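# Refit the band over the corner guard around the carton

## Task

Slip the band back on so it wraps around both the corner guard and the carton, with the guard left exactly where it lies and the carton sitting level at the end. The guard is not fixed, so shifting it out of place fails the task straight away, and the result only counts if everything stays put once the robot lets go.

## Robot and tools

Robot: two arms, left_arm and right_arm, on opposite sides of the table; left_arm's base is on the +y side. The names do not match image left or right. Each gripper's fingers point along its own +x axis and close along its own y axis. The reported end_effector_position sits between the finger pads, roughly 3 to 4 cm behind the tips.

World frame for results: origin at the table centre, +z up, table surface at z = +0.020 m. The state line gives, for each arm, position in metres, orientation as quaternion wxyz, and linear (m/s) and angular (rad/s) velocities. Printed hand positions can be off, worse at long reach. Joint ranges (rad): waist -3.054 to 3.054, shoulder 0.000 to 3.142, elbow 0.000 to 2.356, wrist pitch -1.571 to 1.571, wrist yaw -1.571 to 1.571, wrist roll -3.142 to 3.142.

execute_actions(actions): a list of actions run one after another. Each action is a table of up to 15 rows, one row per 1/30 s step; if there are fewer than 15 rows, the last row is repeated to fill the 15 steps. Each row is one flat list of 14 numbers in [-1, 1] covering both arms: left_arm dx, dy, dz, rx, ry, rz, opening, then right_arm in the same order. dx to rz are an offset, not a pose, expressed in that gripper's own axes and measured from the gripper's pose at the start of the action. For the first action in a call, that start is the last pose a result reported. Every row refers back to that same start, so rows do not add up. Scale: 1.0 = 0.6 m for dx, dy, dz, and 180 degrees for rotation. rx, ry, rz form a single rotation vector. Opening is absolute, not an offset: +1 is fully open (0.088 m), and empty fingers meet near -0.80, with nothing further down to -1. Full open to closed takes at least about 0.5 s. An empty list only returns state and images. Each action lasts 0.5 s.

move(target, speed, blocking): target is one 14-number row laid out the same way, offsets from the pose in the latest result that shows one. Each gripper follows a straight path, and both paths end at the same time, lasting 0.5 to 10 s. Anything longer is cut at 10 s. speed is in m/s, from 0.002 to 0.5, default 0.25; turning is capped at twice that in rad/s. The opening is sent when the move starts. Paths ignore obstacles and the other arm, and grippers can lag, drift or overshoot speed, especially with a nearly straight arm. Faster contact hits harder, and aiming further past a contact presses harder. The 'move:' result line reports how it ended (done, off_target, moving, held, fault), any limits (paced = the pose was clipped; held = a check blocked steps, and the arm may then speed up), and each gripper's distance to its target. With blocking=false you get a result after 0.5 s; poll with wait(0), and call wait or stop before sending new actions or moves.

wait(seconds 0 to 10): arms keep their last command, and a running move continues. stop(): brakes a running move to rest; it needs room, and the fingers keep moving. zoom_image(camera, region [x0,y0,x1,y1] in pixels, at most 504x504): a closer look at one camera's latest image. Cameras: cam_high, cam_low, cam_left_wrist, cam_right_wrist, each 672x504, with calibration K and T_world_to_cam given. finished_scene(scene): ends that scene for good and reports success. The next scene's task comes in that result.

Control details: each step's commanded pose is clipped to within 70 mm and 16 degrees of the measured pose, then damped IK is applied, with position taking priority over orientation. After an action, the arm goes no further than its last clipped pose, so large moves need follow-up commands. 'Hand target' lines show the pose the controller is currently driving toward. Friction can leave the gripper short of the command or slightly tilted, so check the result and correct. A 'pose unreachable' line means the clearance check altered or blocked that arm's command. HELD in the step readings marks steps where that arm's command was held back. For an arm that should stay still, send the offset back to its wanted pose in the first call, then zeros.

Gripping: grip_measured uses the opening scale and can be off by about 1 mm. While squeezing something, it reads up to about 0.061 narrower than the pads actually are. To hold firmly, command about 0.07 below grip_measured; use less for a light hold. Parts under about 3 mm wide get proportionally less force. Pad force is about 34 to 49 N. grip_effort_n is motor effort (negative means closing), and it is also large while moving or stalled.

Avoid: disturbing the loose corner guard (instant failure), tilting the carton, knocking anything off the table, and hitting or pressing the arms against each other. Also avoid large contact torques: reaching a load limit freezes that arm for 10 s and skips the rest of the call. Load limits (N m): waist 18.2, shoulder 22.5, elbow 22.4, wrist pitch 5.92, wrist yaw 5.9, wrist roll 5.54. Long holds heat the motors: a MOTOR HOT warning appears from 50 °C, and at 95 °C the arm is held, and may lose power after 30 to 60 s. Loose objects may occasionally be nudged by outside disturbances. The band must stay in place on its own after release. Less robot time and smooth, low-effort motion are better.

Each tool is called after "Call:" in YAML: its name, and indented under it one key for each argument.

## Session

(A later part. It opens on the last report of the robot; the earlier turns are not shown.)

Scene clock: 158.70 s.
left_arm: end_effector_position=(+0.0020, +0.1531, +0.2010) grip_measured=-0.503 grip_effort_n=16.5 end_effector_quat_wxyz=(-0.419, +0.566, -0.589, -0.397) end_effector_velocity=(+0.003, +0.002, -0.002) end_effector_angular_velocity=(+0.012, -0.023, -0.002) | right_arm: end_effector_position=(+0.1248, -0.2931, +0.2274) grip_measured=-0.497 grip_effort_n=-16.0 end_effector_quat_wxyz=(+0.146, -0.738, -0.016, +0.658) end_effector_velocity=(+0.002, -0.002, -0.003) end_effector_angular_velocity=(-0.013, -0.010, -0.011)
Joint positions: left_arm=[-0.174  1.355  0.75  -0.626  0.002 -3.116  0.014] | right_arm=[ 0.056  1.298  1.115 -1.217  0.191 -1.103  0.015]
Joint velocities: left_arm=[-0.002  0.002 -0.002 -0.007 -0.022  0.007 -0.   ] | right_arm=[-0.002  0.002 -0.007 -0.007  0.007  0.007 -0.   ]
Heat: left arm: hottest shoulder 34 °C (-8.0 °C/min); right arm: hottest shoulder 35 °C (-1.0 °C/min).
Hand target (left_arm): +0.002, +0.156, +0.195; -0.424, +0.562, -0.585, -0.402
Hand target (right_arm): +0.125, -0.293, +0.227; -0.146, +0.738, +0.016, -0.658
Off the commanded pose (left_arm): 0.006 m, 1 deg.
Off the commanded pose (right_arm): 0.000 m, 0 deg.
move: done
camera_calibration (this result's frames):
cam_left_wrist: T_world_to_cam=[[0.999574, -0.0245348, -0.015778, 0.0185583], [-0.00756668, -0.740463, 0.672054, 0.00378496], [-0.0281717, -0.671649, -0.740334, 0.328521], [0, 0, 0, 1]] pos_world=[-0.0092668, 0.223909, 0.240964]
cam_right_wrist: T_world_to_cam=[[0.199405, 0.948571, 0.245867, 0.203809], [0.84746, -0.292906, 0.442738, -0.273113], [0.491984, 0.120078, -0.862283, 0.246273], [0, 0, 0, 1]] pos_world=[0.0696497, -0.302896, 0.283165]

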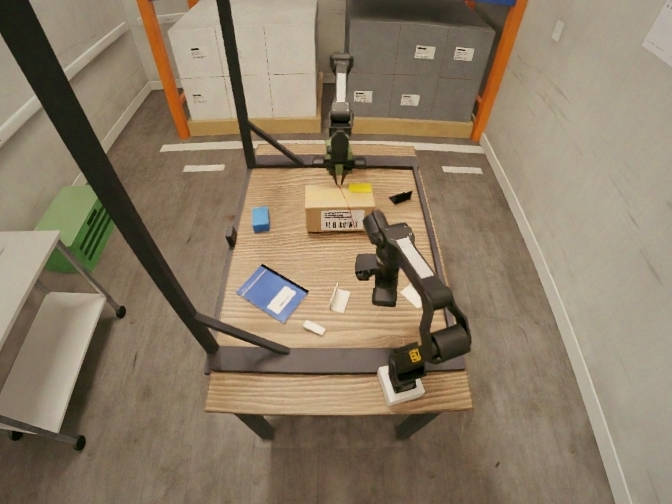

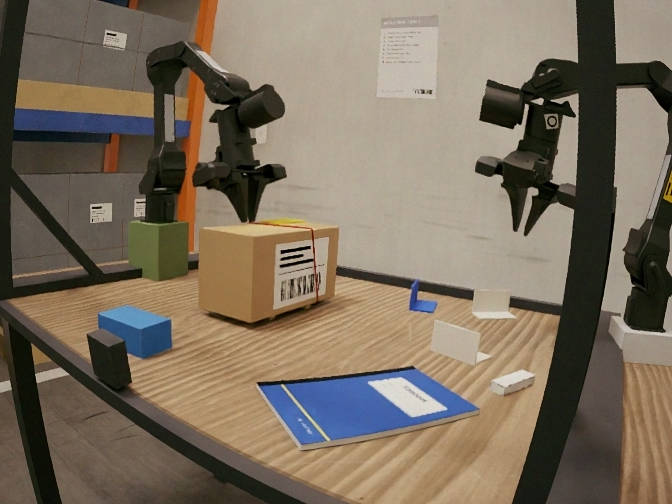

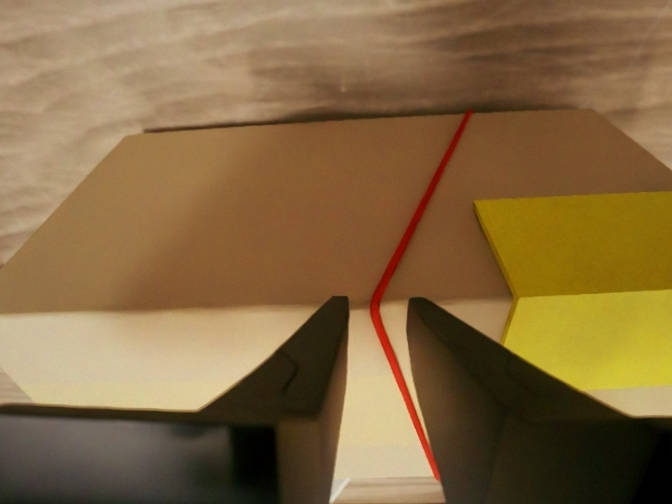

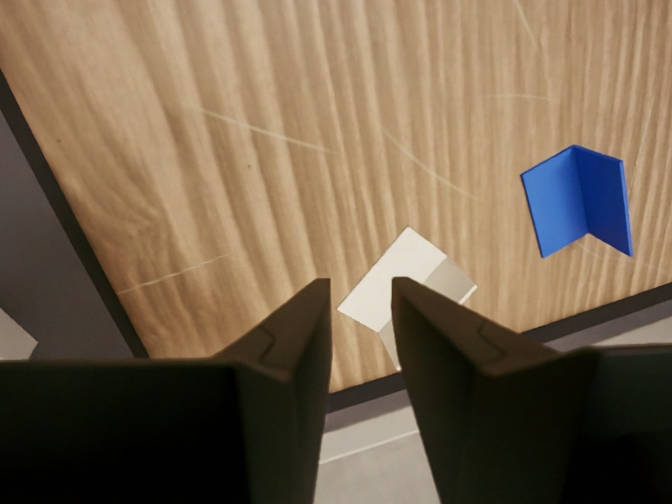

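Call:
execute_actions:
  actions:
    - [[0.010,0,0.006,0,-0.005,0,-0.5,0,0,0,0,0,0,-0.5]]
    - [[0.008,0,0.006,0,-0.005,0,-0.55,0,0,0,0,0,0,-0.5]]
    - [[0.006,0,0.005,0,-0.004,0,-0.62,0,0,0,0,0,0,-0.5]]

Call:
zoom_image:
  camera: "cam_left_wrist"
  region: [280,220,500,380]

Scene clock: 167.53 s.
left_arm: end_effector_position=(+0.0020, +0.1503, +0.1999) grip_measured=-0.617 grip_effort_n=-15.6 end_effector_quat_wxyz=(-0.417, +0.568, -0.590, -0.395) end_effector_velocity=(+0.000, +0.002, -0.001) end_effector_angular_velocity=(+0.007, -0.010, -0.007) | right_arm: end_effector_position=(+0.1248, -0.2931, +0.2274) grip_measured=-0.497 grip_effort_n=-16.0 end_effector_quat_wxyz=(+0.146, -0.738, -0.016, +0.658) end_effector_velocity=(-0.001, +0.001, -0.000) end_effector_angular_velocity=(+0.004, +0.007, +0.006)
Joint positions: left_arm=[-0.174  1.362  0.748 -0.608  0.002 -3.116  0.009] | right_arm=[ 0.056  1.298  1.115 -1.217  0.191 -1.103  0.015]
Joint velocities: left_arm=[-0.002 -0.002 -0.002 -0.007 -0.007  0.007 -0.   ] | right_arm=[-0.002 -0.002 -0.002  0.007 -0.007 -0.007 -0.   ]
Heat: left arm: hottest shoulder 33 °C (-8.1 °C/min); right arm: hottest shoulder 35 °C (-1.0 °C/min).
Hand target (left_arm): +0.002, +0.153, +0.195; -0.421, +0.565, -0.587, -0.399
Hand target (right_arm): +0.125, -0.293, +0.227; -0.146, +0.738, +0.016, -0.658
Off the commanded pose (left_arm): 0.005 m, 1 deg.
Off the commanded pose (right_arm): 0.000 m, 0 deg.
Step readings (end_effector_position; steps 1 to 15: 1st action; 16 to 30: 2nd action; 31 to 45: 3rd action):
0: left_arm (+0.0020, +0.1530, +0.2010) | right_arm (+0.1248, -0.2931, +0.2274)
1: left_arm (+0.0020, +0.1529, +0.2008) | right_arm (+0.1248, -0.2931, +0.2274)
2: left_arm (+0.0020, +0.1524, +0.2007) | right_arm (+0.1248, -0.2931, +0.2274)
4: left_arm (+0.0020, +0.1520, +0.2002) | right_arm (+0.1248, -0.2931, +0.2274)
8: left_arm (+0.0020, +0.1518, +0.1997) | right_arm (+0.1248, -0.2931, +0.2274)
15: left_arm (+0.0020, +0.1517, +0.1997) | right_arm (+0.1248, -0.2931, +0.2274)
16: left_arm (+0.0020, +0.1516, +0.1997) | right_arm (+0.1248, -0.2931, +0.2274)
17: left_arm (+0.0020, +0.1513, +0.1997) | right_arm (+0.1248, -0.2931, +0.2274)
19: left_arm (+0.0020, +0.1510, +0.1996) | right_arm (+0.1248, -0.2931, +0.2274)
23: left_arm (+0.0020, +0.1509, +0.1997) | right_arm (+0.1248, -0.2931, +0.2274)
30: left_arm (+0.0020, +0.1508, +0.1997) | right_arm (+0.1248, -0.2931, +0.2274)
31: left_arm (+0.0020, +0.1508, +0.1997) | right_arm (+0.1248, -0.2931, +0.2274)
32: left_arm (+0.0020, +0.1507, +0.1998) | right_arm (+0.1248, -0.2931, +0.2274)
34: left_arm (+0.0020, +0.1504, +0.1998) | right_arm (+0.1248, -0.2931, +0.2274)
38: left_arm (+0.0020, +0.1503, +0.1999) | right_arm (+0.1248, -0.2931, +0.2274)
45: end_effector_position above
camera_calibration (this result's frames):
cam_left_wrist: T_world_to_cam=[[0.999572, -0.024667, -0.0157336, 0.0185371], [-0.0074572, -0.734798, 0.678245, 0.00041224], [-0.0282913, -0.677837, -0.734668, 0.325626], [0, 0, 0, 1]] pos_world=[-0.0093137, 0.221482, 0.239239]
cam_right_wrist: T_world_to_cam=[[0.199405, 0.948571, 0.245867, 0.203809], [0.84746, -0.292906, 0.442738, -0.273113], [0.491984, 0.120078, -0.862283, 0.246273], [0, 0, 0, 1]] pos_world=[0.0696497, -0.302896, 0.283165]

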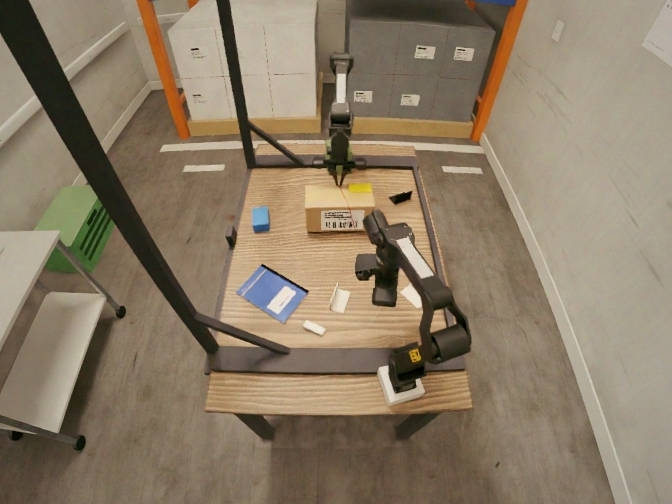

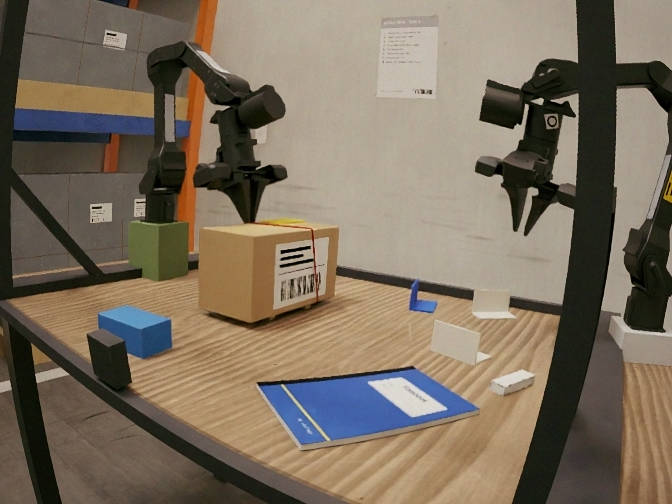

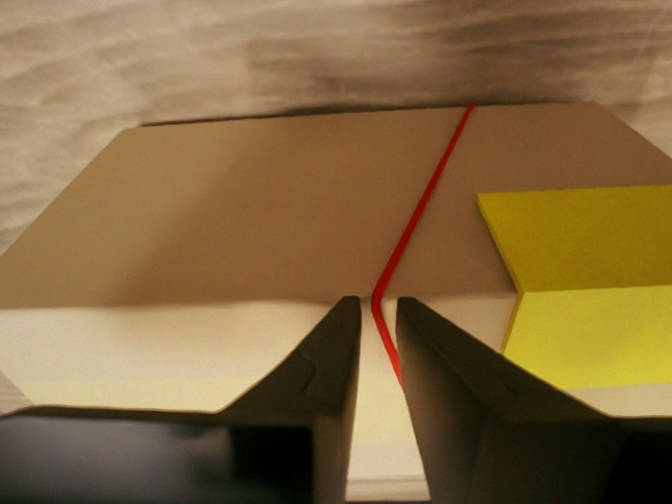

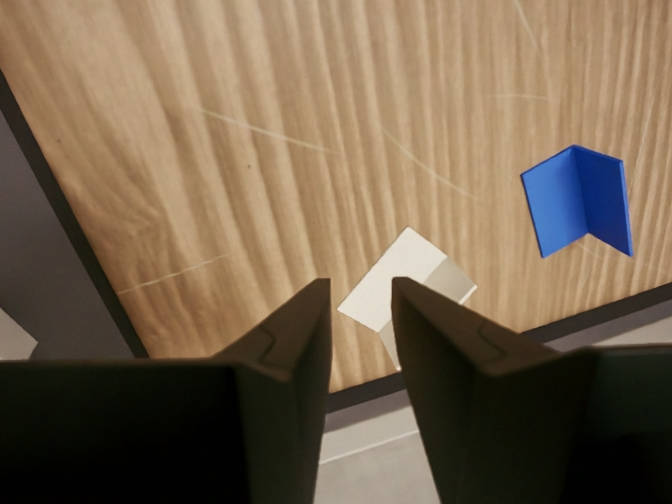

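Region (280, 220, 500, 380) of cam_left_wrist's 672x504 image, scaled by 2.291, with more detail than that image has; it fills the top 367 rows of this view, and the rest is white.

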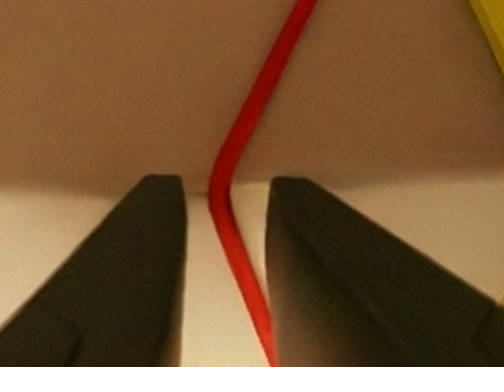

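Call:
execute_actions:
  actions:
    - [[0.004,0,0.014,0,-0.006,0,-0.62,0,0,0,0,0,0,-0.5]]
    - [[0.006,0,0.008,0,-0.004,0,-0.68,0,0,0,0,0,0,-0.5]]

Call:
zoom_image:
  camera: "cam_left_wrist"
  region: [280,220,500,380]

Scene clock: 173.47 s.
left_arm: end_effector_position=(+0.0022, +0.1520, +0.1983) grip_measured=-0.676 grip_effort_n=-18.4 end_effector_quat_wxyz=(-0.418, +0.567, -0.589, -0.395) end_effector_velocity=(+0.000, -0.001, +0.000) end_effector_angular_velocity=(-0.007, -0.004, +0.007) | right_arm: end_effector_position=(+0.1248, -0.2931, +0.2274) grip_measured=-0.497 grip_effort_n=-15.6 end_effector_quat_wxyz=(+0.146, -0.738, -0.016, +0.658) end_effector_velocity=(-0.002, -0.002, +0.000) end_effector_angular_velocity=(-0.010, +0.018, +0.008)
Joint positions: left_arm=[-0.174  1.36   0.741 -0.606  0.    -3.116  0.006] | right_arm=[ 0.056  1.298  1.115 -1.217  0.191 -1.103  0.015]
Joint velocities: left_arm=[-0.002 -0.002 -0.002  0.007 -0.007 -0.007 -0.   ] | right_arm=[-0.002 -0.002  0.002 -0.007 -0.022 -0.007 -0.   ]
Heat: left arm: hottest shoulder 33 °C (-6.2 °C/min); right arm: hottest shoulder 35 °C (-1.0 °C/min).
Hand target (left_arm): +0.002, +0.155, +0.193; -0.421, +0.565, -0.587, -0.399
Hand target (right_arm): +0.125, -0.293, +0.227; -0.146, +0.738, +0.016, -0.658
Off the commanded pose (left_arm): 0.006 m, 1 deg.
Off the commanded pose (right_arm): 0.000 m, 0 deg.
Step readings (end_effector_position; steps 1 to 15: 1st action; 16 to 30: 2nd action):
0: left_arm (+0.0020, +0.1503, +0.1999) | right_arm (+0.1248, -0.2931, +0.2274)
1: left_arm (+0.0020, +0.1507, +0.1995) | right_arm (+0.1248, -0.2931, +0.2274)
2: left_arm (+0.0020, +0.1511, +0.1990) | right_arm (+0.1248, -0.2931, +0.2274)
4: left_arm (+0.0020, +0.1515, +0.1987) | right_arm (+0.1248, -0.2931, +0.2274)
8: left_arm (+0.0020, +0.1519, +0.1985) | right_arm (+0.1248, -0.2931, +0.2274)
15: left_arm (+0.0020, +0.1521, +0.1985) | right_arm (+0.1248, -0.2931, +0.2274)
16: left_arm (+0.0020, +0.1521, +0.1985) | right_arm (+0.1248, -0.2931, +0.2274)
17: left_arm (+0.0021, +0.1520, +0.1985) | right_arm (+0.1248, -0.2931, +0.2274)
19: left_arm (+0.0022, +0.1520, +0.1984) | right_arm (+0.1248, -0.2931, +0.2274)
23: left_arm (+0.0022, +0.1519, +0.1984) | right_arm (+0.1248, -0.2931, +0.2274)
30: end_effector_position above
camera_calibration (this result's frames):
cam_left_wrist: T_world_to_cam=[[0.999599, -0.0242261, -0.0146752, 0.0180717], [-0.00794417, -0.737111, 0.675725, 0.00360051], [-0.0271874, -0.675337, -0.737008, 0.325674], [0, 0, 0, 1]] pos_world=[-0.00918163, 0.223031, 0.237856]
cam_right_wrist: T_world_to_cam=[[0.199405, 0.948571, 0.245867, 0.203809], [0.84746, -0.292906, 0.442738, -0.273113], [0.491984, 0.120078, -0.862283, 0.246273], [0, 0, 0, 1]] pos_world=[0.0696497, -0.302896, 0.283165]

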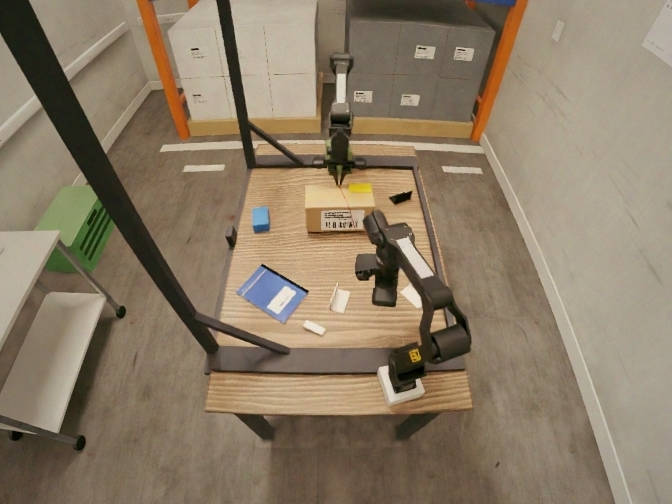

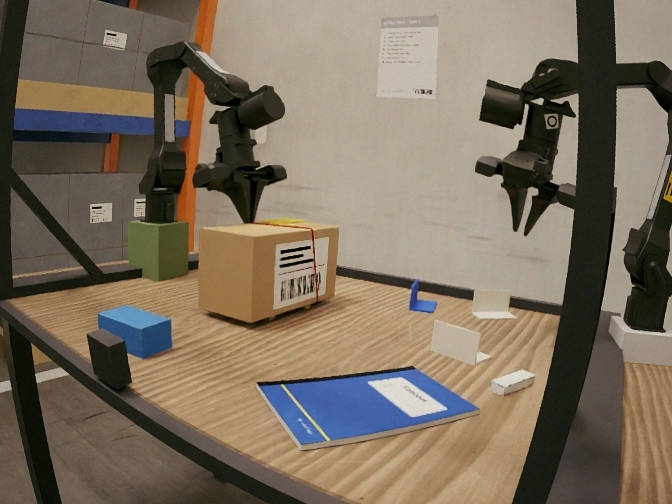

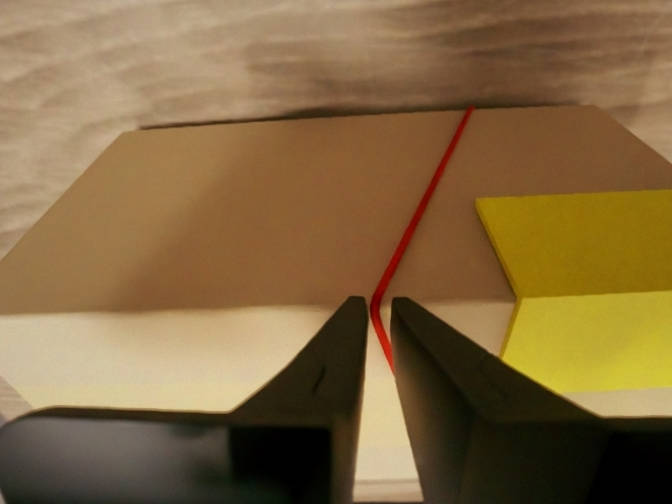

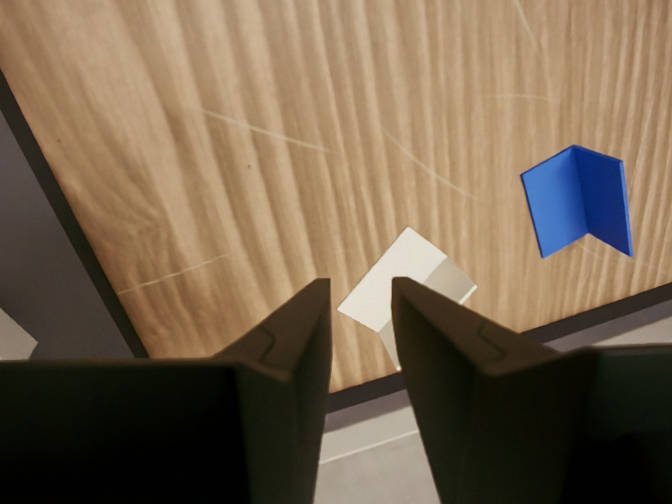

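Region (280, 220, 500, 380) of cam_left_wrist's 672x504 image, scaled by 2.291, with more detail than that image has; it fills the top 367 rows of this view, and the rest is white.

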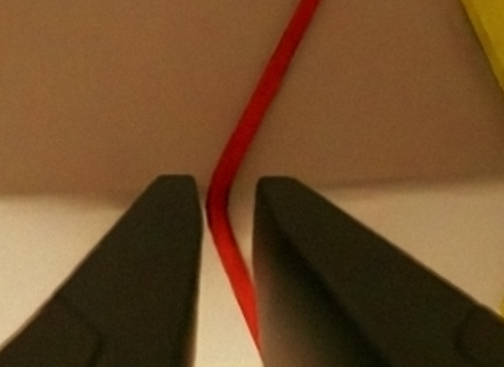

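Now tips overhang the corner. Close gradually.

Call:
execute_actions:
  actions:
    - [[0.007,0,0.007,0,-0.004,0,-0.74,0,0,0,0,0,0,-0.5]]
    - [[0.006,0,0.005,0,-0.003,0,-0.79,0,0,0,0,0,0,-0.5]]
    - [[0.005,0,0.004,0,-0.002,0,-0.87,0,0,0,0,0,0,-0.5]]

Call:
zoom_image:
  camera: "cam_left_wrist"
  region: [280,220,500,380]

Call:
move:
  target: [-0.022,0,-0.004,0,0,0,-0.87,0,0,0,0,0,0,-0.5]
  speed: 0.008

Call:
zoom_image:
  camera: "cam_low"
  region: [190,150,350,270]

Scene clock: 179.67 s.
left_arm: end_effector_position=(+0.0022, +0.1512, +0.1986) grip_measured=-0.815 grip_effort_n=-83.5 end_effector_quat_wxyz=(-0.417, +0.568, -0.590, -0.394) end_effector_velocity=(-0.002, +0.002, +0.001) end_effector_angular_velocity=(+0.003, +0.009, +0.002) | right_arm: end_effector_position=(+0.1248, -0.2931, +0.2274) grip_measured=-0.497 grip_effort_n=-16.0 end_effector_quat_wxyz=(+0.146, -0.738, -0.016, +0.658) end_effector_velocity=(+0.002, -0.005, -0.001) end_effector_angular_velocity=(-0.022, +0.002, -0.013)
Joint positions: left_arm=[-0.174  1.36   0.741 -0.602  0.    -3.116  0.   ] | right_arm=[ 0.056  1.298  1.115 -1.217  0.191 -1.103  0.015]
Joint velocities: left_arm=[-0.002 -0.007 -0.002 -0.007  0.007 -0.007  0.   ] | right_arm=[-0.007 -0.002 -0.002 -0.022 -0.007  0.007 -0.   ]
Heat: left arm: hottest shoulder 33 °C (-5.0 °C/min); right arm: hottest shoulder 35 °C (-1.0 °C/min).
Hand target (left_arm): +0.002, +0.153, +0.195; -0.418, +0.567, -0.589, -0.396
Hand target (right_arm): +0.125, -0.293, +0.227; -0.146, +0.738, +0.016, -0.658
Off the commanded pose (left_arm): 0.004 m, 0 deg.
Off the commanded pose (right_arm): 0.000 m, 0 deg.
Step readings (end_effector_position; steps 1 to 15: 1st action; 16 to 30: 2nd action; 31 to 45: 3rd action):
0: left_arm (+0.0022, +0.1520, +0.1983) | right_arm (+0.1248, -0.2931, +0.2274)
1: left_arm (+0.0022, +0.1519, +0.1983) | right_arm (+0.1248, -0.2931, +0.2274)
2: left_arm (+0.0022, +0.1518, +0.1983) | right_arm (+0.1248, -0.2931, +0.2274)
4: left_arm (+0.0022, +0.1516, +0.1984) | right_arm (+0.1248, -0.2931, +0.2274)
8: left_arm (+0.0022, +0.1516, +0.1984) | right_arm (+0.1248, -0.2931, +0.2274)
15: left_arm (+0.0022, +0.1515, +0.1984) | right_arm (+0.1248, -0.2931, +0.2274)
16: left_arm (+0.0022, +0.1515, +0.1984) | right_arm (+0.1248, -0.2931, +0.2274)
17: left_arm (+0.0022, +0.1514, +0.1985) | right_arm (+0.1248, -0.2931, +0.2274)
19: left_arm (+0.0022, +0.1512, +0.1985) | right_arm (+0.1248, -0.2931, +0.2274)
23: left_arm (+0.0022, +0.1512, +0.1985) | right_arm (+0.1248, -0.2931, +0.2274)
30: left_arm (+0.0022, +0.1512, +0.1985) | right_arm (+0.1248, -0.2931, +0.2274)
31: left_arm (+0.0022, +0.1512, +0.1986) | right_arm (+0.1248, -0.2931, +0.2274)
32: left_arm (+0.0022, +0.1512, +0.1986) | right_arm (+0.1248, -0.2931, +0.2274)
34: left_arm (+0.0022, +0.1512, +0.1986) | right_arm (+0.1248, -0.2931, +0.2274)
38: left_arm (+0.0022, +0.1512, +0.1986) | right_arm (+0.1248, -0.2931, +0.2274)
45: end_effector_position above
camera_calibration (this result's frames):
cam_left_wrist: T_world_to_cam=[[0.999598, -0.0242877, -0.0146544, 0.0180772], [-0.00788925, -0.73427, 0.678812, 0.00171263], [-0.0272471, -0.678423, -0.734166, 0.325224], [0, 0, 0, 1]] pos_world=[-0.00919506, 0.222336, 0.237871]
cam_right_wrist: T_world_to_cam=[[0.199405, 0.948571, 0.245867, 0.203809], [0.84746, -0.292906, 0.442738, -0.273113], [0.491984, 0.120078, -0.862283, 0.246273], [0, 0, 0, 1]] pos_world=[0.0696497, -0.302896, 0.283165]

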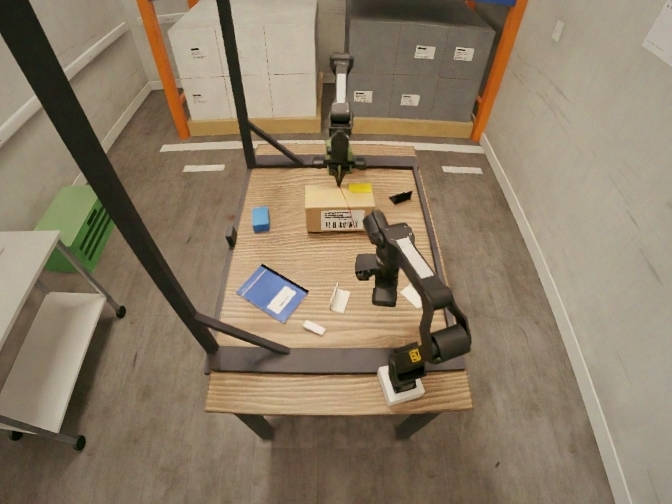

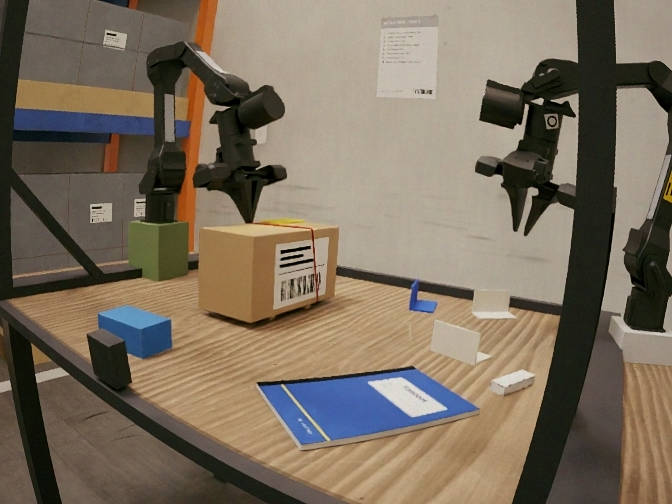

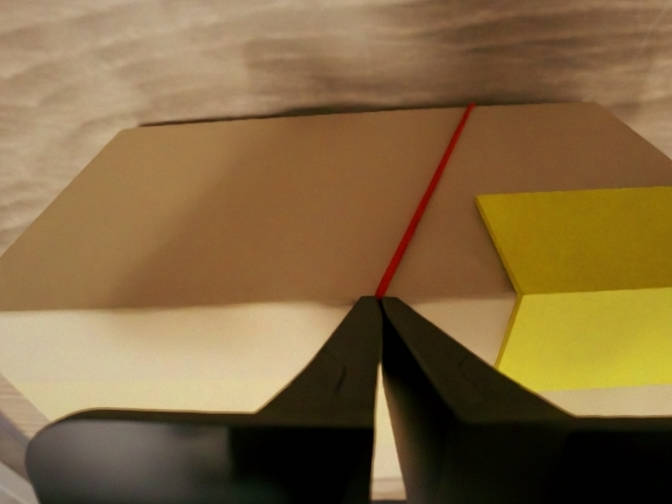

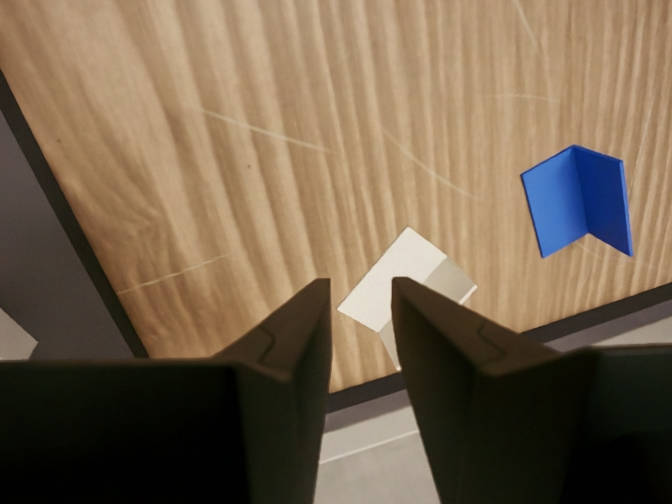

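Region (280, 220, 500, 380) of cam_left_wrist's 672x504 image, scaled by 2.291, with more detail than that image has; it fills the top 367 rows of this view, and the rest is white.

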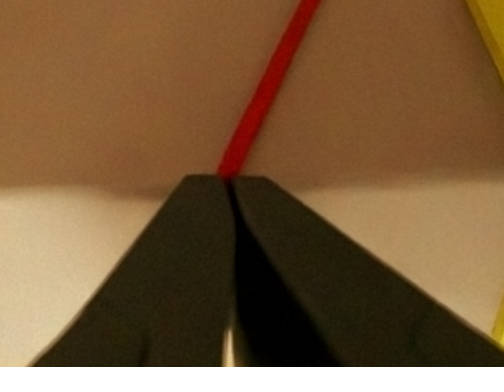

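Scene clock: 181.57 s.
left_arm: end_effector_position=(+0.0032, +0.1551, +0.2056) grip_measured=-0.815 grip_effort_n=-83.5 end_effector_quat_wxyz=(-0.422, +0.566, -0.585, -0.399) end_effector_velocity=(+0.004, +0.005, -0.002) end_effector_angular_velocity=(+0.022, -0.019, +0.017) | right_arm: end_effector_position=(+0.1248, -0.2931, +0.2274) grip_measured=-0.497 grip_effort_n=-16.0 end_effector_quat_wxyz=(+0.146, -0.738, -0.016, +0.658) end_effector_velocity=(+0.001, +0.001, +0.000) end_effector_angular_velocity=(+0.008, -0.006, +0.003)
Joint positions: left_arm=[-0.172  1.345  0.765 -0.658 -0.004 -3.116  0.   ] | right_arm=[ 0.056  1.298  1.115 -1.217  0.191 -1.103  0.015]
Joint velocities: left_arm=[ 0.002 -0.002 -0.002 -0.022 -0.022 -0.007  0.   ] | right_arm=[-0.002 -0.002 -0.002  0.007  0.007 -0.007 -0.   ]
Heat: left arm: hottest shoulder 33 °C (-5.1 °C/min); right arm: hottest shoulder 35 °C (-1.0 °C/min).
Hand target (left_arm): +0.002, +0.153, +0.212; -0.416, +0.569, -0.590, -0.394
Hand target (right_arm): +0.125, -0.293, +0.227; -0.146, +0.738, +0.016, -0.658
Off the commanded pose (left_arm): 0.006 m, 1 deg.
Off the commanded pose (right_arm): 0.000 m, 0 deg.
move: done
camera_calibration (this result's frames):
cam_left_wrist: T_world_to_cam=[[0.99971, -0.0215199, -0.0107725, 0.0160326], [-0.00888442, -0.746037, 0.665845, 0.00434057], [-0.0223656, -0.665556, -0.746012, 0.33355], [0, 0, 0, 1]] pos_world=[-0.00852931, 0.22558, 0.246115]
cam_right_wrist: T_world_to_cam=[[0.199405, 0.948571, 0.245867, 0.203809], [0.84746, -0.292906, 0.442738, -0.273113], [0.491984, 0.120078, -0.862283, 0.246273], [0, 0, 0, 1]] pos_world=[0.0696497, -0.302896, 0.283165]

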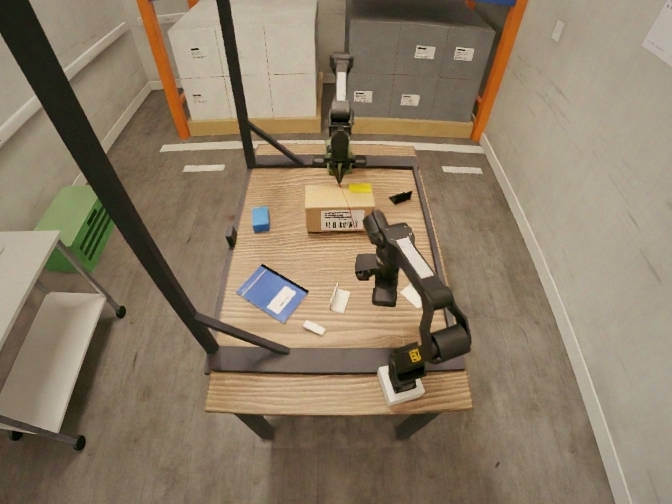

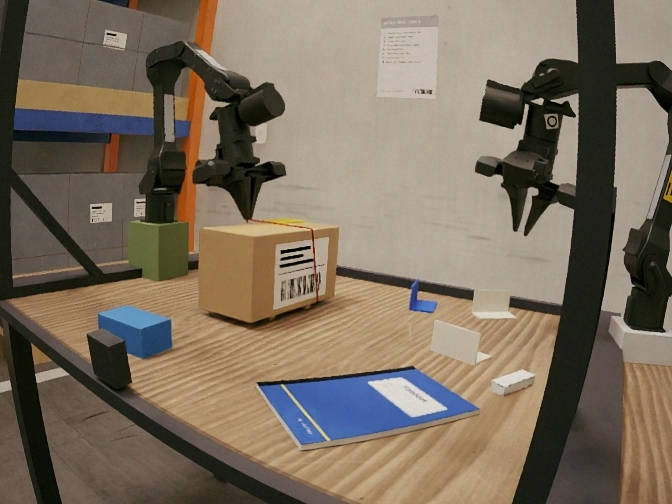

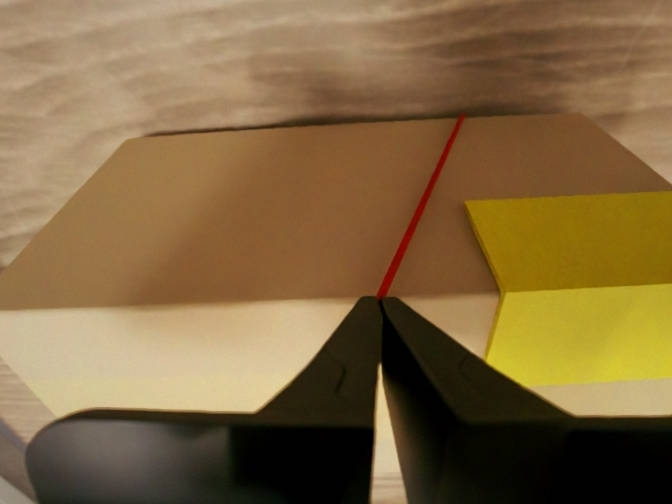

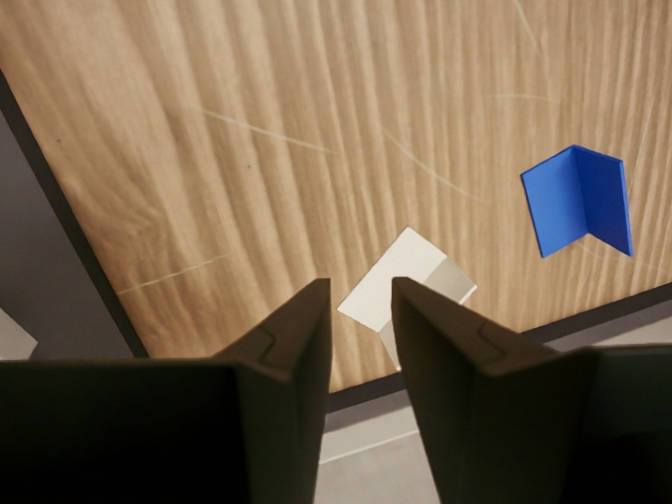

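Region (190, 150, 350, 270) of cam_low's 672x504 image, scaled by 3.150, with more detail than that image has; it fills the top 378 rows of this view, and the rest is white.

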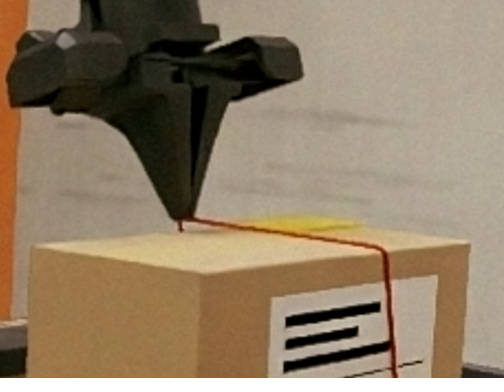

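Call:
move:
  target: [-0.032,0,0.0,0,0,0,-0.87,0,0,0,0,0,0,-0.5]
  speed: 0.01

Call:
zoom_image:
  camera: "cam_low"
  region: [190,150,350,270]

Scene clock: 191.10 s.
left_arm: end_effector_position=(+0.0043, +0.1627, +0.2171) grip_measured=-0.815 grip_effort_n=-83.5 end_effector_quat_wxyz=(-0.428, +0.564, -0.579, -0.403) end_effector_velocity=(+0.001, +0.004, -0.000) end_effector_angular_velocity=(+0.017, -0.005, +0.007) | right_arm: end_effector_position=(+0.1248, -0.2931, +0.2274) grip_measured=-0.497 grip_effort_n=-16.0 end_effector_quat_wxyz=(+0.146, -0.738, -0.016, +0.658) end_effector_velocity=(-0.003, -0.005, -0.001) end_effector_angular_velocity=(-0.028, +0.028, +0.011)
Joint positions: left_arm=[-0.171  1.312  0.793 -0.739 -0.008 -3.116  0.   ] | right_arm=[ 0.056  1.298  1.115 -1.217  0.191 -1.103  0.015]
Joint velocities: left_arm=[-0.002 -0.002  0.002 -0.022 -0.007 -0.007  0.   ] | right_arm=[-0.002 -0.002  0.002 -0.022 -0.037 -0.007  0.   ]
Heat: left arm: hottest shoulder 33 °C (-3.0 °C/min); right arm: hottest shoulder 35 °C (-1.0 °C/min).
Hand target (left_arm): +0.003, +0.161, +0.224; -0.422, +0.566, -0.585, -0.399
Hand target (right_arm): +0.125, -0.293, +0.227; -0.146, +0.738, +0.016, -0.658
Off the commanded pose (left_arm): 0.007 m, 1 deg.
Off the commanded pose (right_arm): 0.000 m, 0 deg.
move: done
camera_calibration (this result's frames):
cam_left_wrist: T_world_to_cam=[[0.999803, -0.0187645, -0.00647827, 0.0138118], [-0.010009, -0.758325, 0.6518, 0.00745528], [-0.0171433, -0.651607, -0.758363, 0.347575], [0, 0, 0, 1]] pos_world=[-0.00777589, 0.232395, 0.258818]
cam_right_wrist: T_world_to_cam=[[0.199405, 0.948571, 0.245867, 0.203809], [0.84746, -0.292906, 0.442738, -0.273113], [0.491984, 0.120078, -0.862283, 0.246273], [0, 0, 0, 1]] pos_world=[0.0696497, -0.302896, 0.283165]

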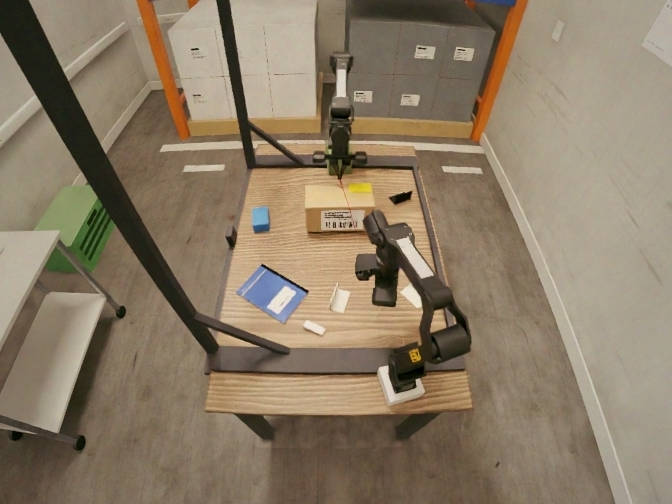

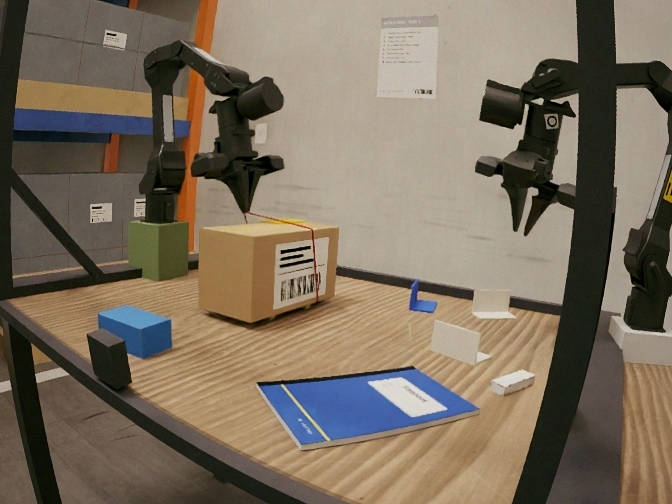

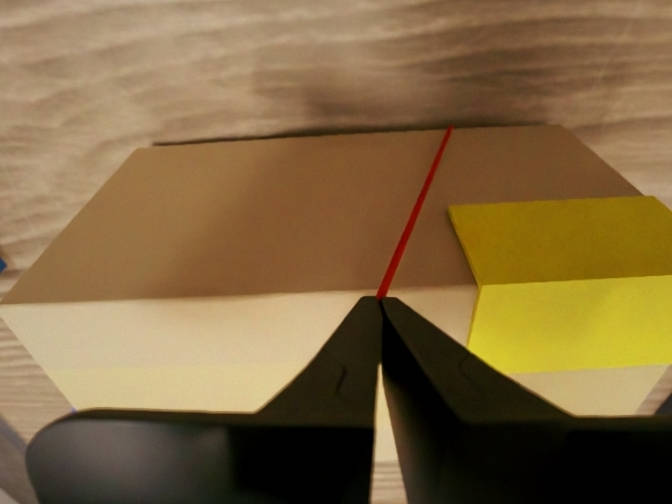

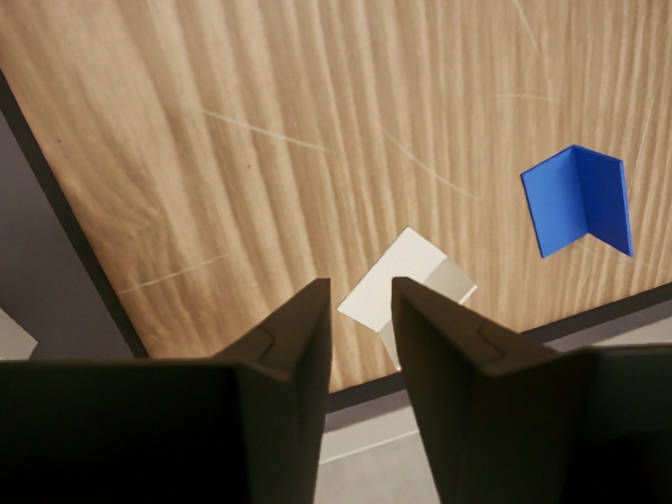

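Region (190, 150, 350, 270) of cam_low's 672x504 image, scaled by 3.150, with more detail than that image has; it fills the top 378 rows of this view, and the rest is white.

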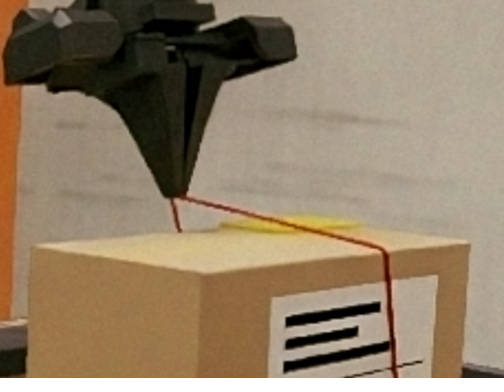

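Call:
move:
  target: [-0.004,-0.09,0,0,0,0,-0.87,0,0,0,0,0,0,-0.5]
  speed: 0.015

Call:
zoom_image:
  camera: "cam_high"
  region: [290,150,400,250]

Scene clock: 198.77 s.
left_arm: end_effector_position=(+0.0576, +0.1628, +0.2194) grip_measured=-0.815 grip_effort_n=-83.5 end_effector_quat_wxyz=(-0.427, +0.566, -0.579, -0.402) end_effector_velocity=(-0.001, +0.002, -0.001) end_effector_angular_velocity=(+0.006, +0.011, +0.007) | right_arm: end_effector_position=(+0.1248, -0.2931, +0.2274) grip_measured=-0.497 grip_effort_n=-16.0 end_effector_quat_wxyz=(+0.146, -0.738, -0.016, +0.658) end_effector_velocity=(-0.001, -0.002, +0.001) end_effector_angular_velocity=(-0.003, +0.008, -0.003)
Joint positions: left_arm=[ 0.07   1.33   0.815 -0.745  0.063 -2.888  0.   ] | right_arm=[ 0.056  1.298  1.115 -1.217  0.191 -1.103  0.015]
Joint velocities: left_arm=[ 0.002 -0.002 -0.002 -0.007  0.007 -0.007  0.   ] | right_arm=[ 0.002 -0.002  0.002 -0.007 -0.007  0.007 -0.   ]
Heat: left arm: hottest shoulder 33 °C (-2.0 °C/min); right arm: hottest shoulder 35 °C (+0.0 °C/min).
Hand target (left_arm): +0.059, +0.162, +0.221; -0.428, +0.565, -0.579, -0.402
Hand target (right_arm): +0.125, -0.293, +0.227; -0.146, +0.738, +0.016, -0.658
Off the commanded pose (left_arm): 0.002 m, 0 deg.
Off the commanded pose (right_arm): 0.000 m, 0 deg.
move: done
camera_calibration (this result's frames):
cam_left_wrist: T_world_to_cam=[[0.999854, -0.0166681, -0.00364876, -0.0403874], [-0.0102023, -0.755417, 0.655165, 0.00530824], [-0.0136767, -0.655032, -0.755477, 0.350064], [0, 0, 0, 1]] pos_world=[0.0452234, 0.23264, 0.26084]
cam_right_wrist: T_world_to_cam=[[0.199405, 0.948571, 0.245867, 0.203809], [0.84746, -0.292906, 0.442738, -0.273113], [0.491984, 0.120078, -0.862283, 0.246273], [0, 0, 0, 1]] pos_world=[0.0696497, -0.302896, 0.283165]

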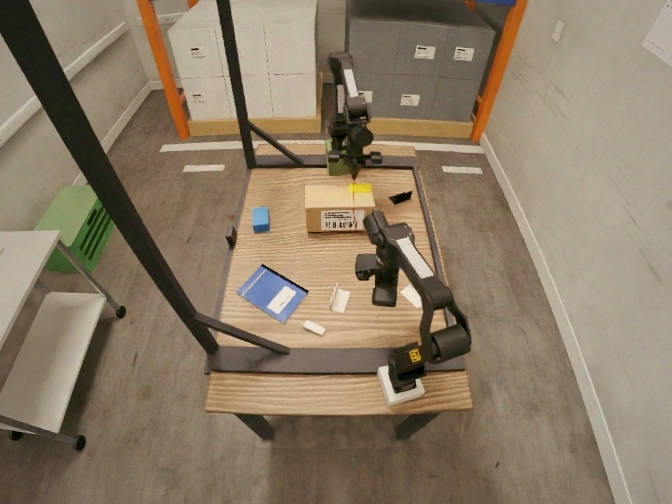

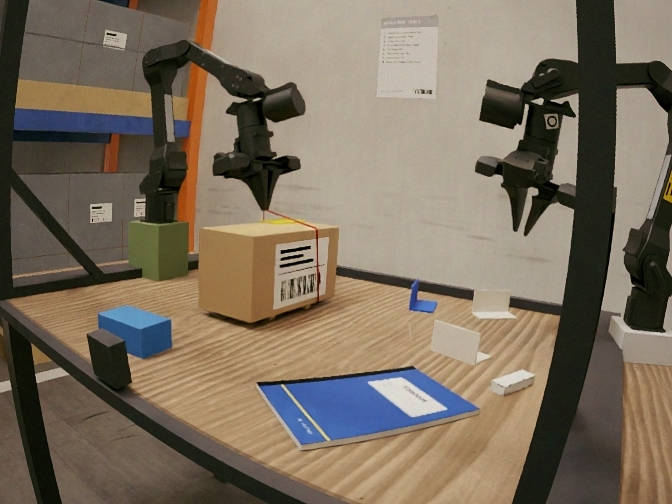

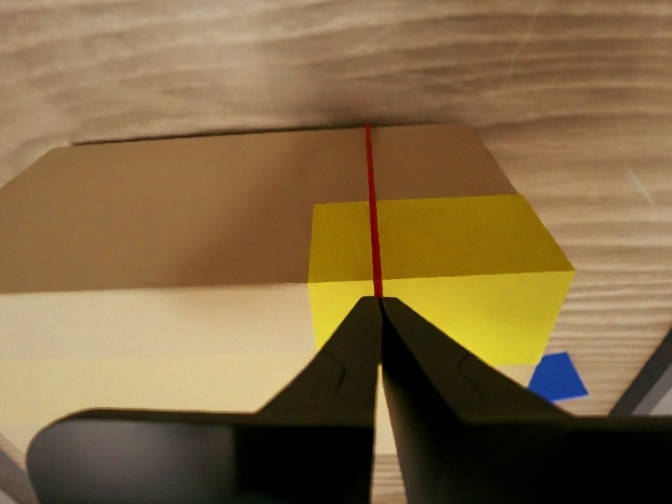

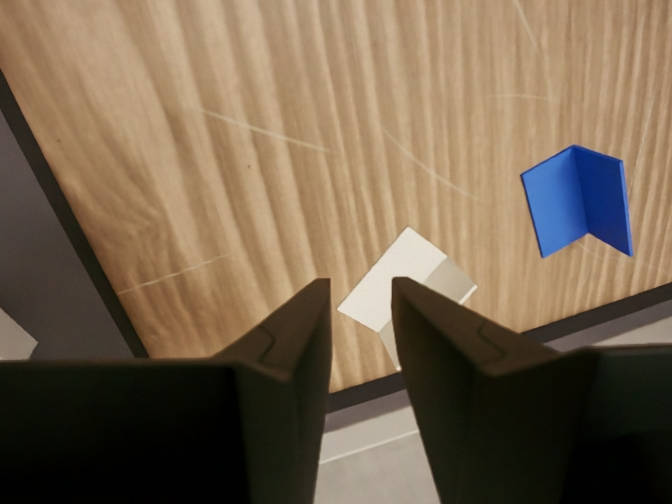

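Region (290, 150, 400, 250) of cam_high's 672x504 image, scaled by 4.582, with more detail than that image has; it fills the top 458 rows of this view, and the rest is white.

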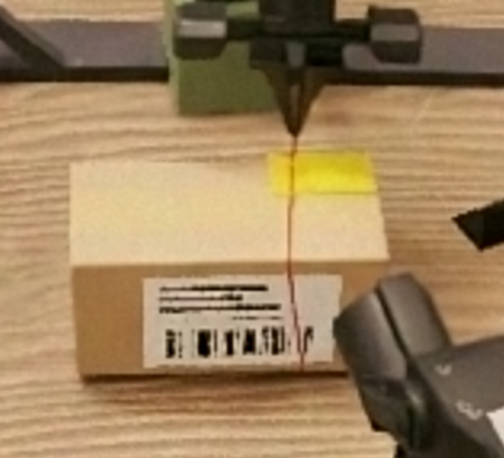

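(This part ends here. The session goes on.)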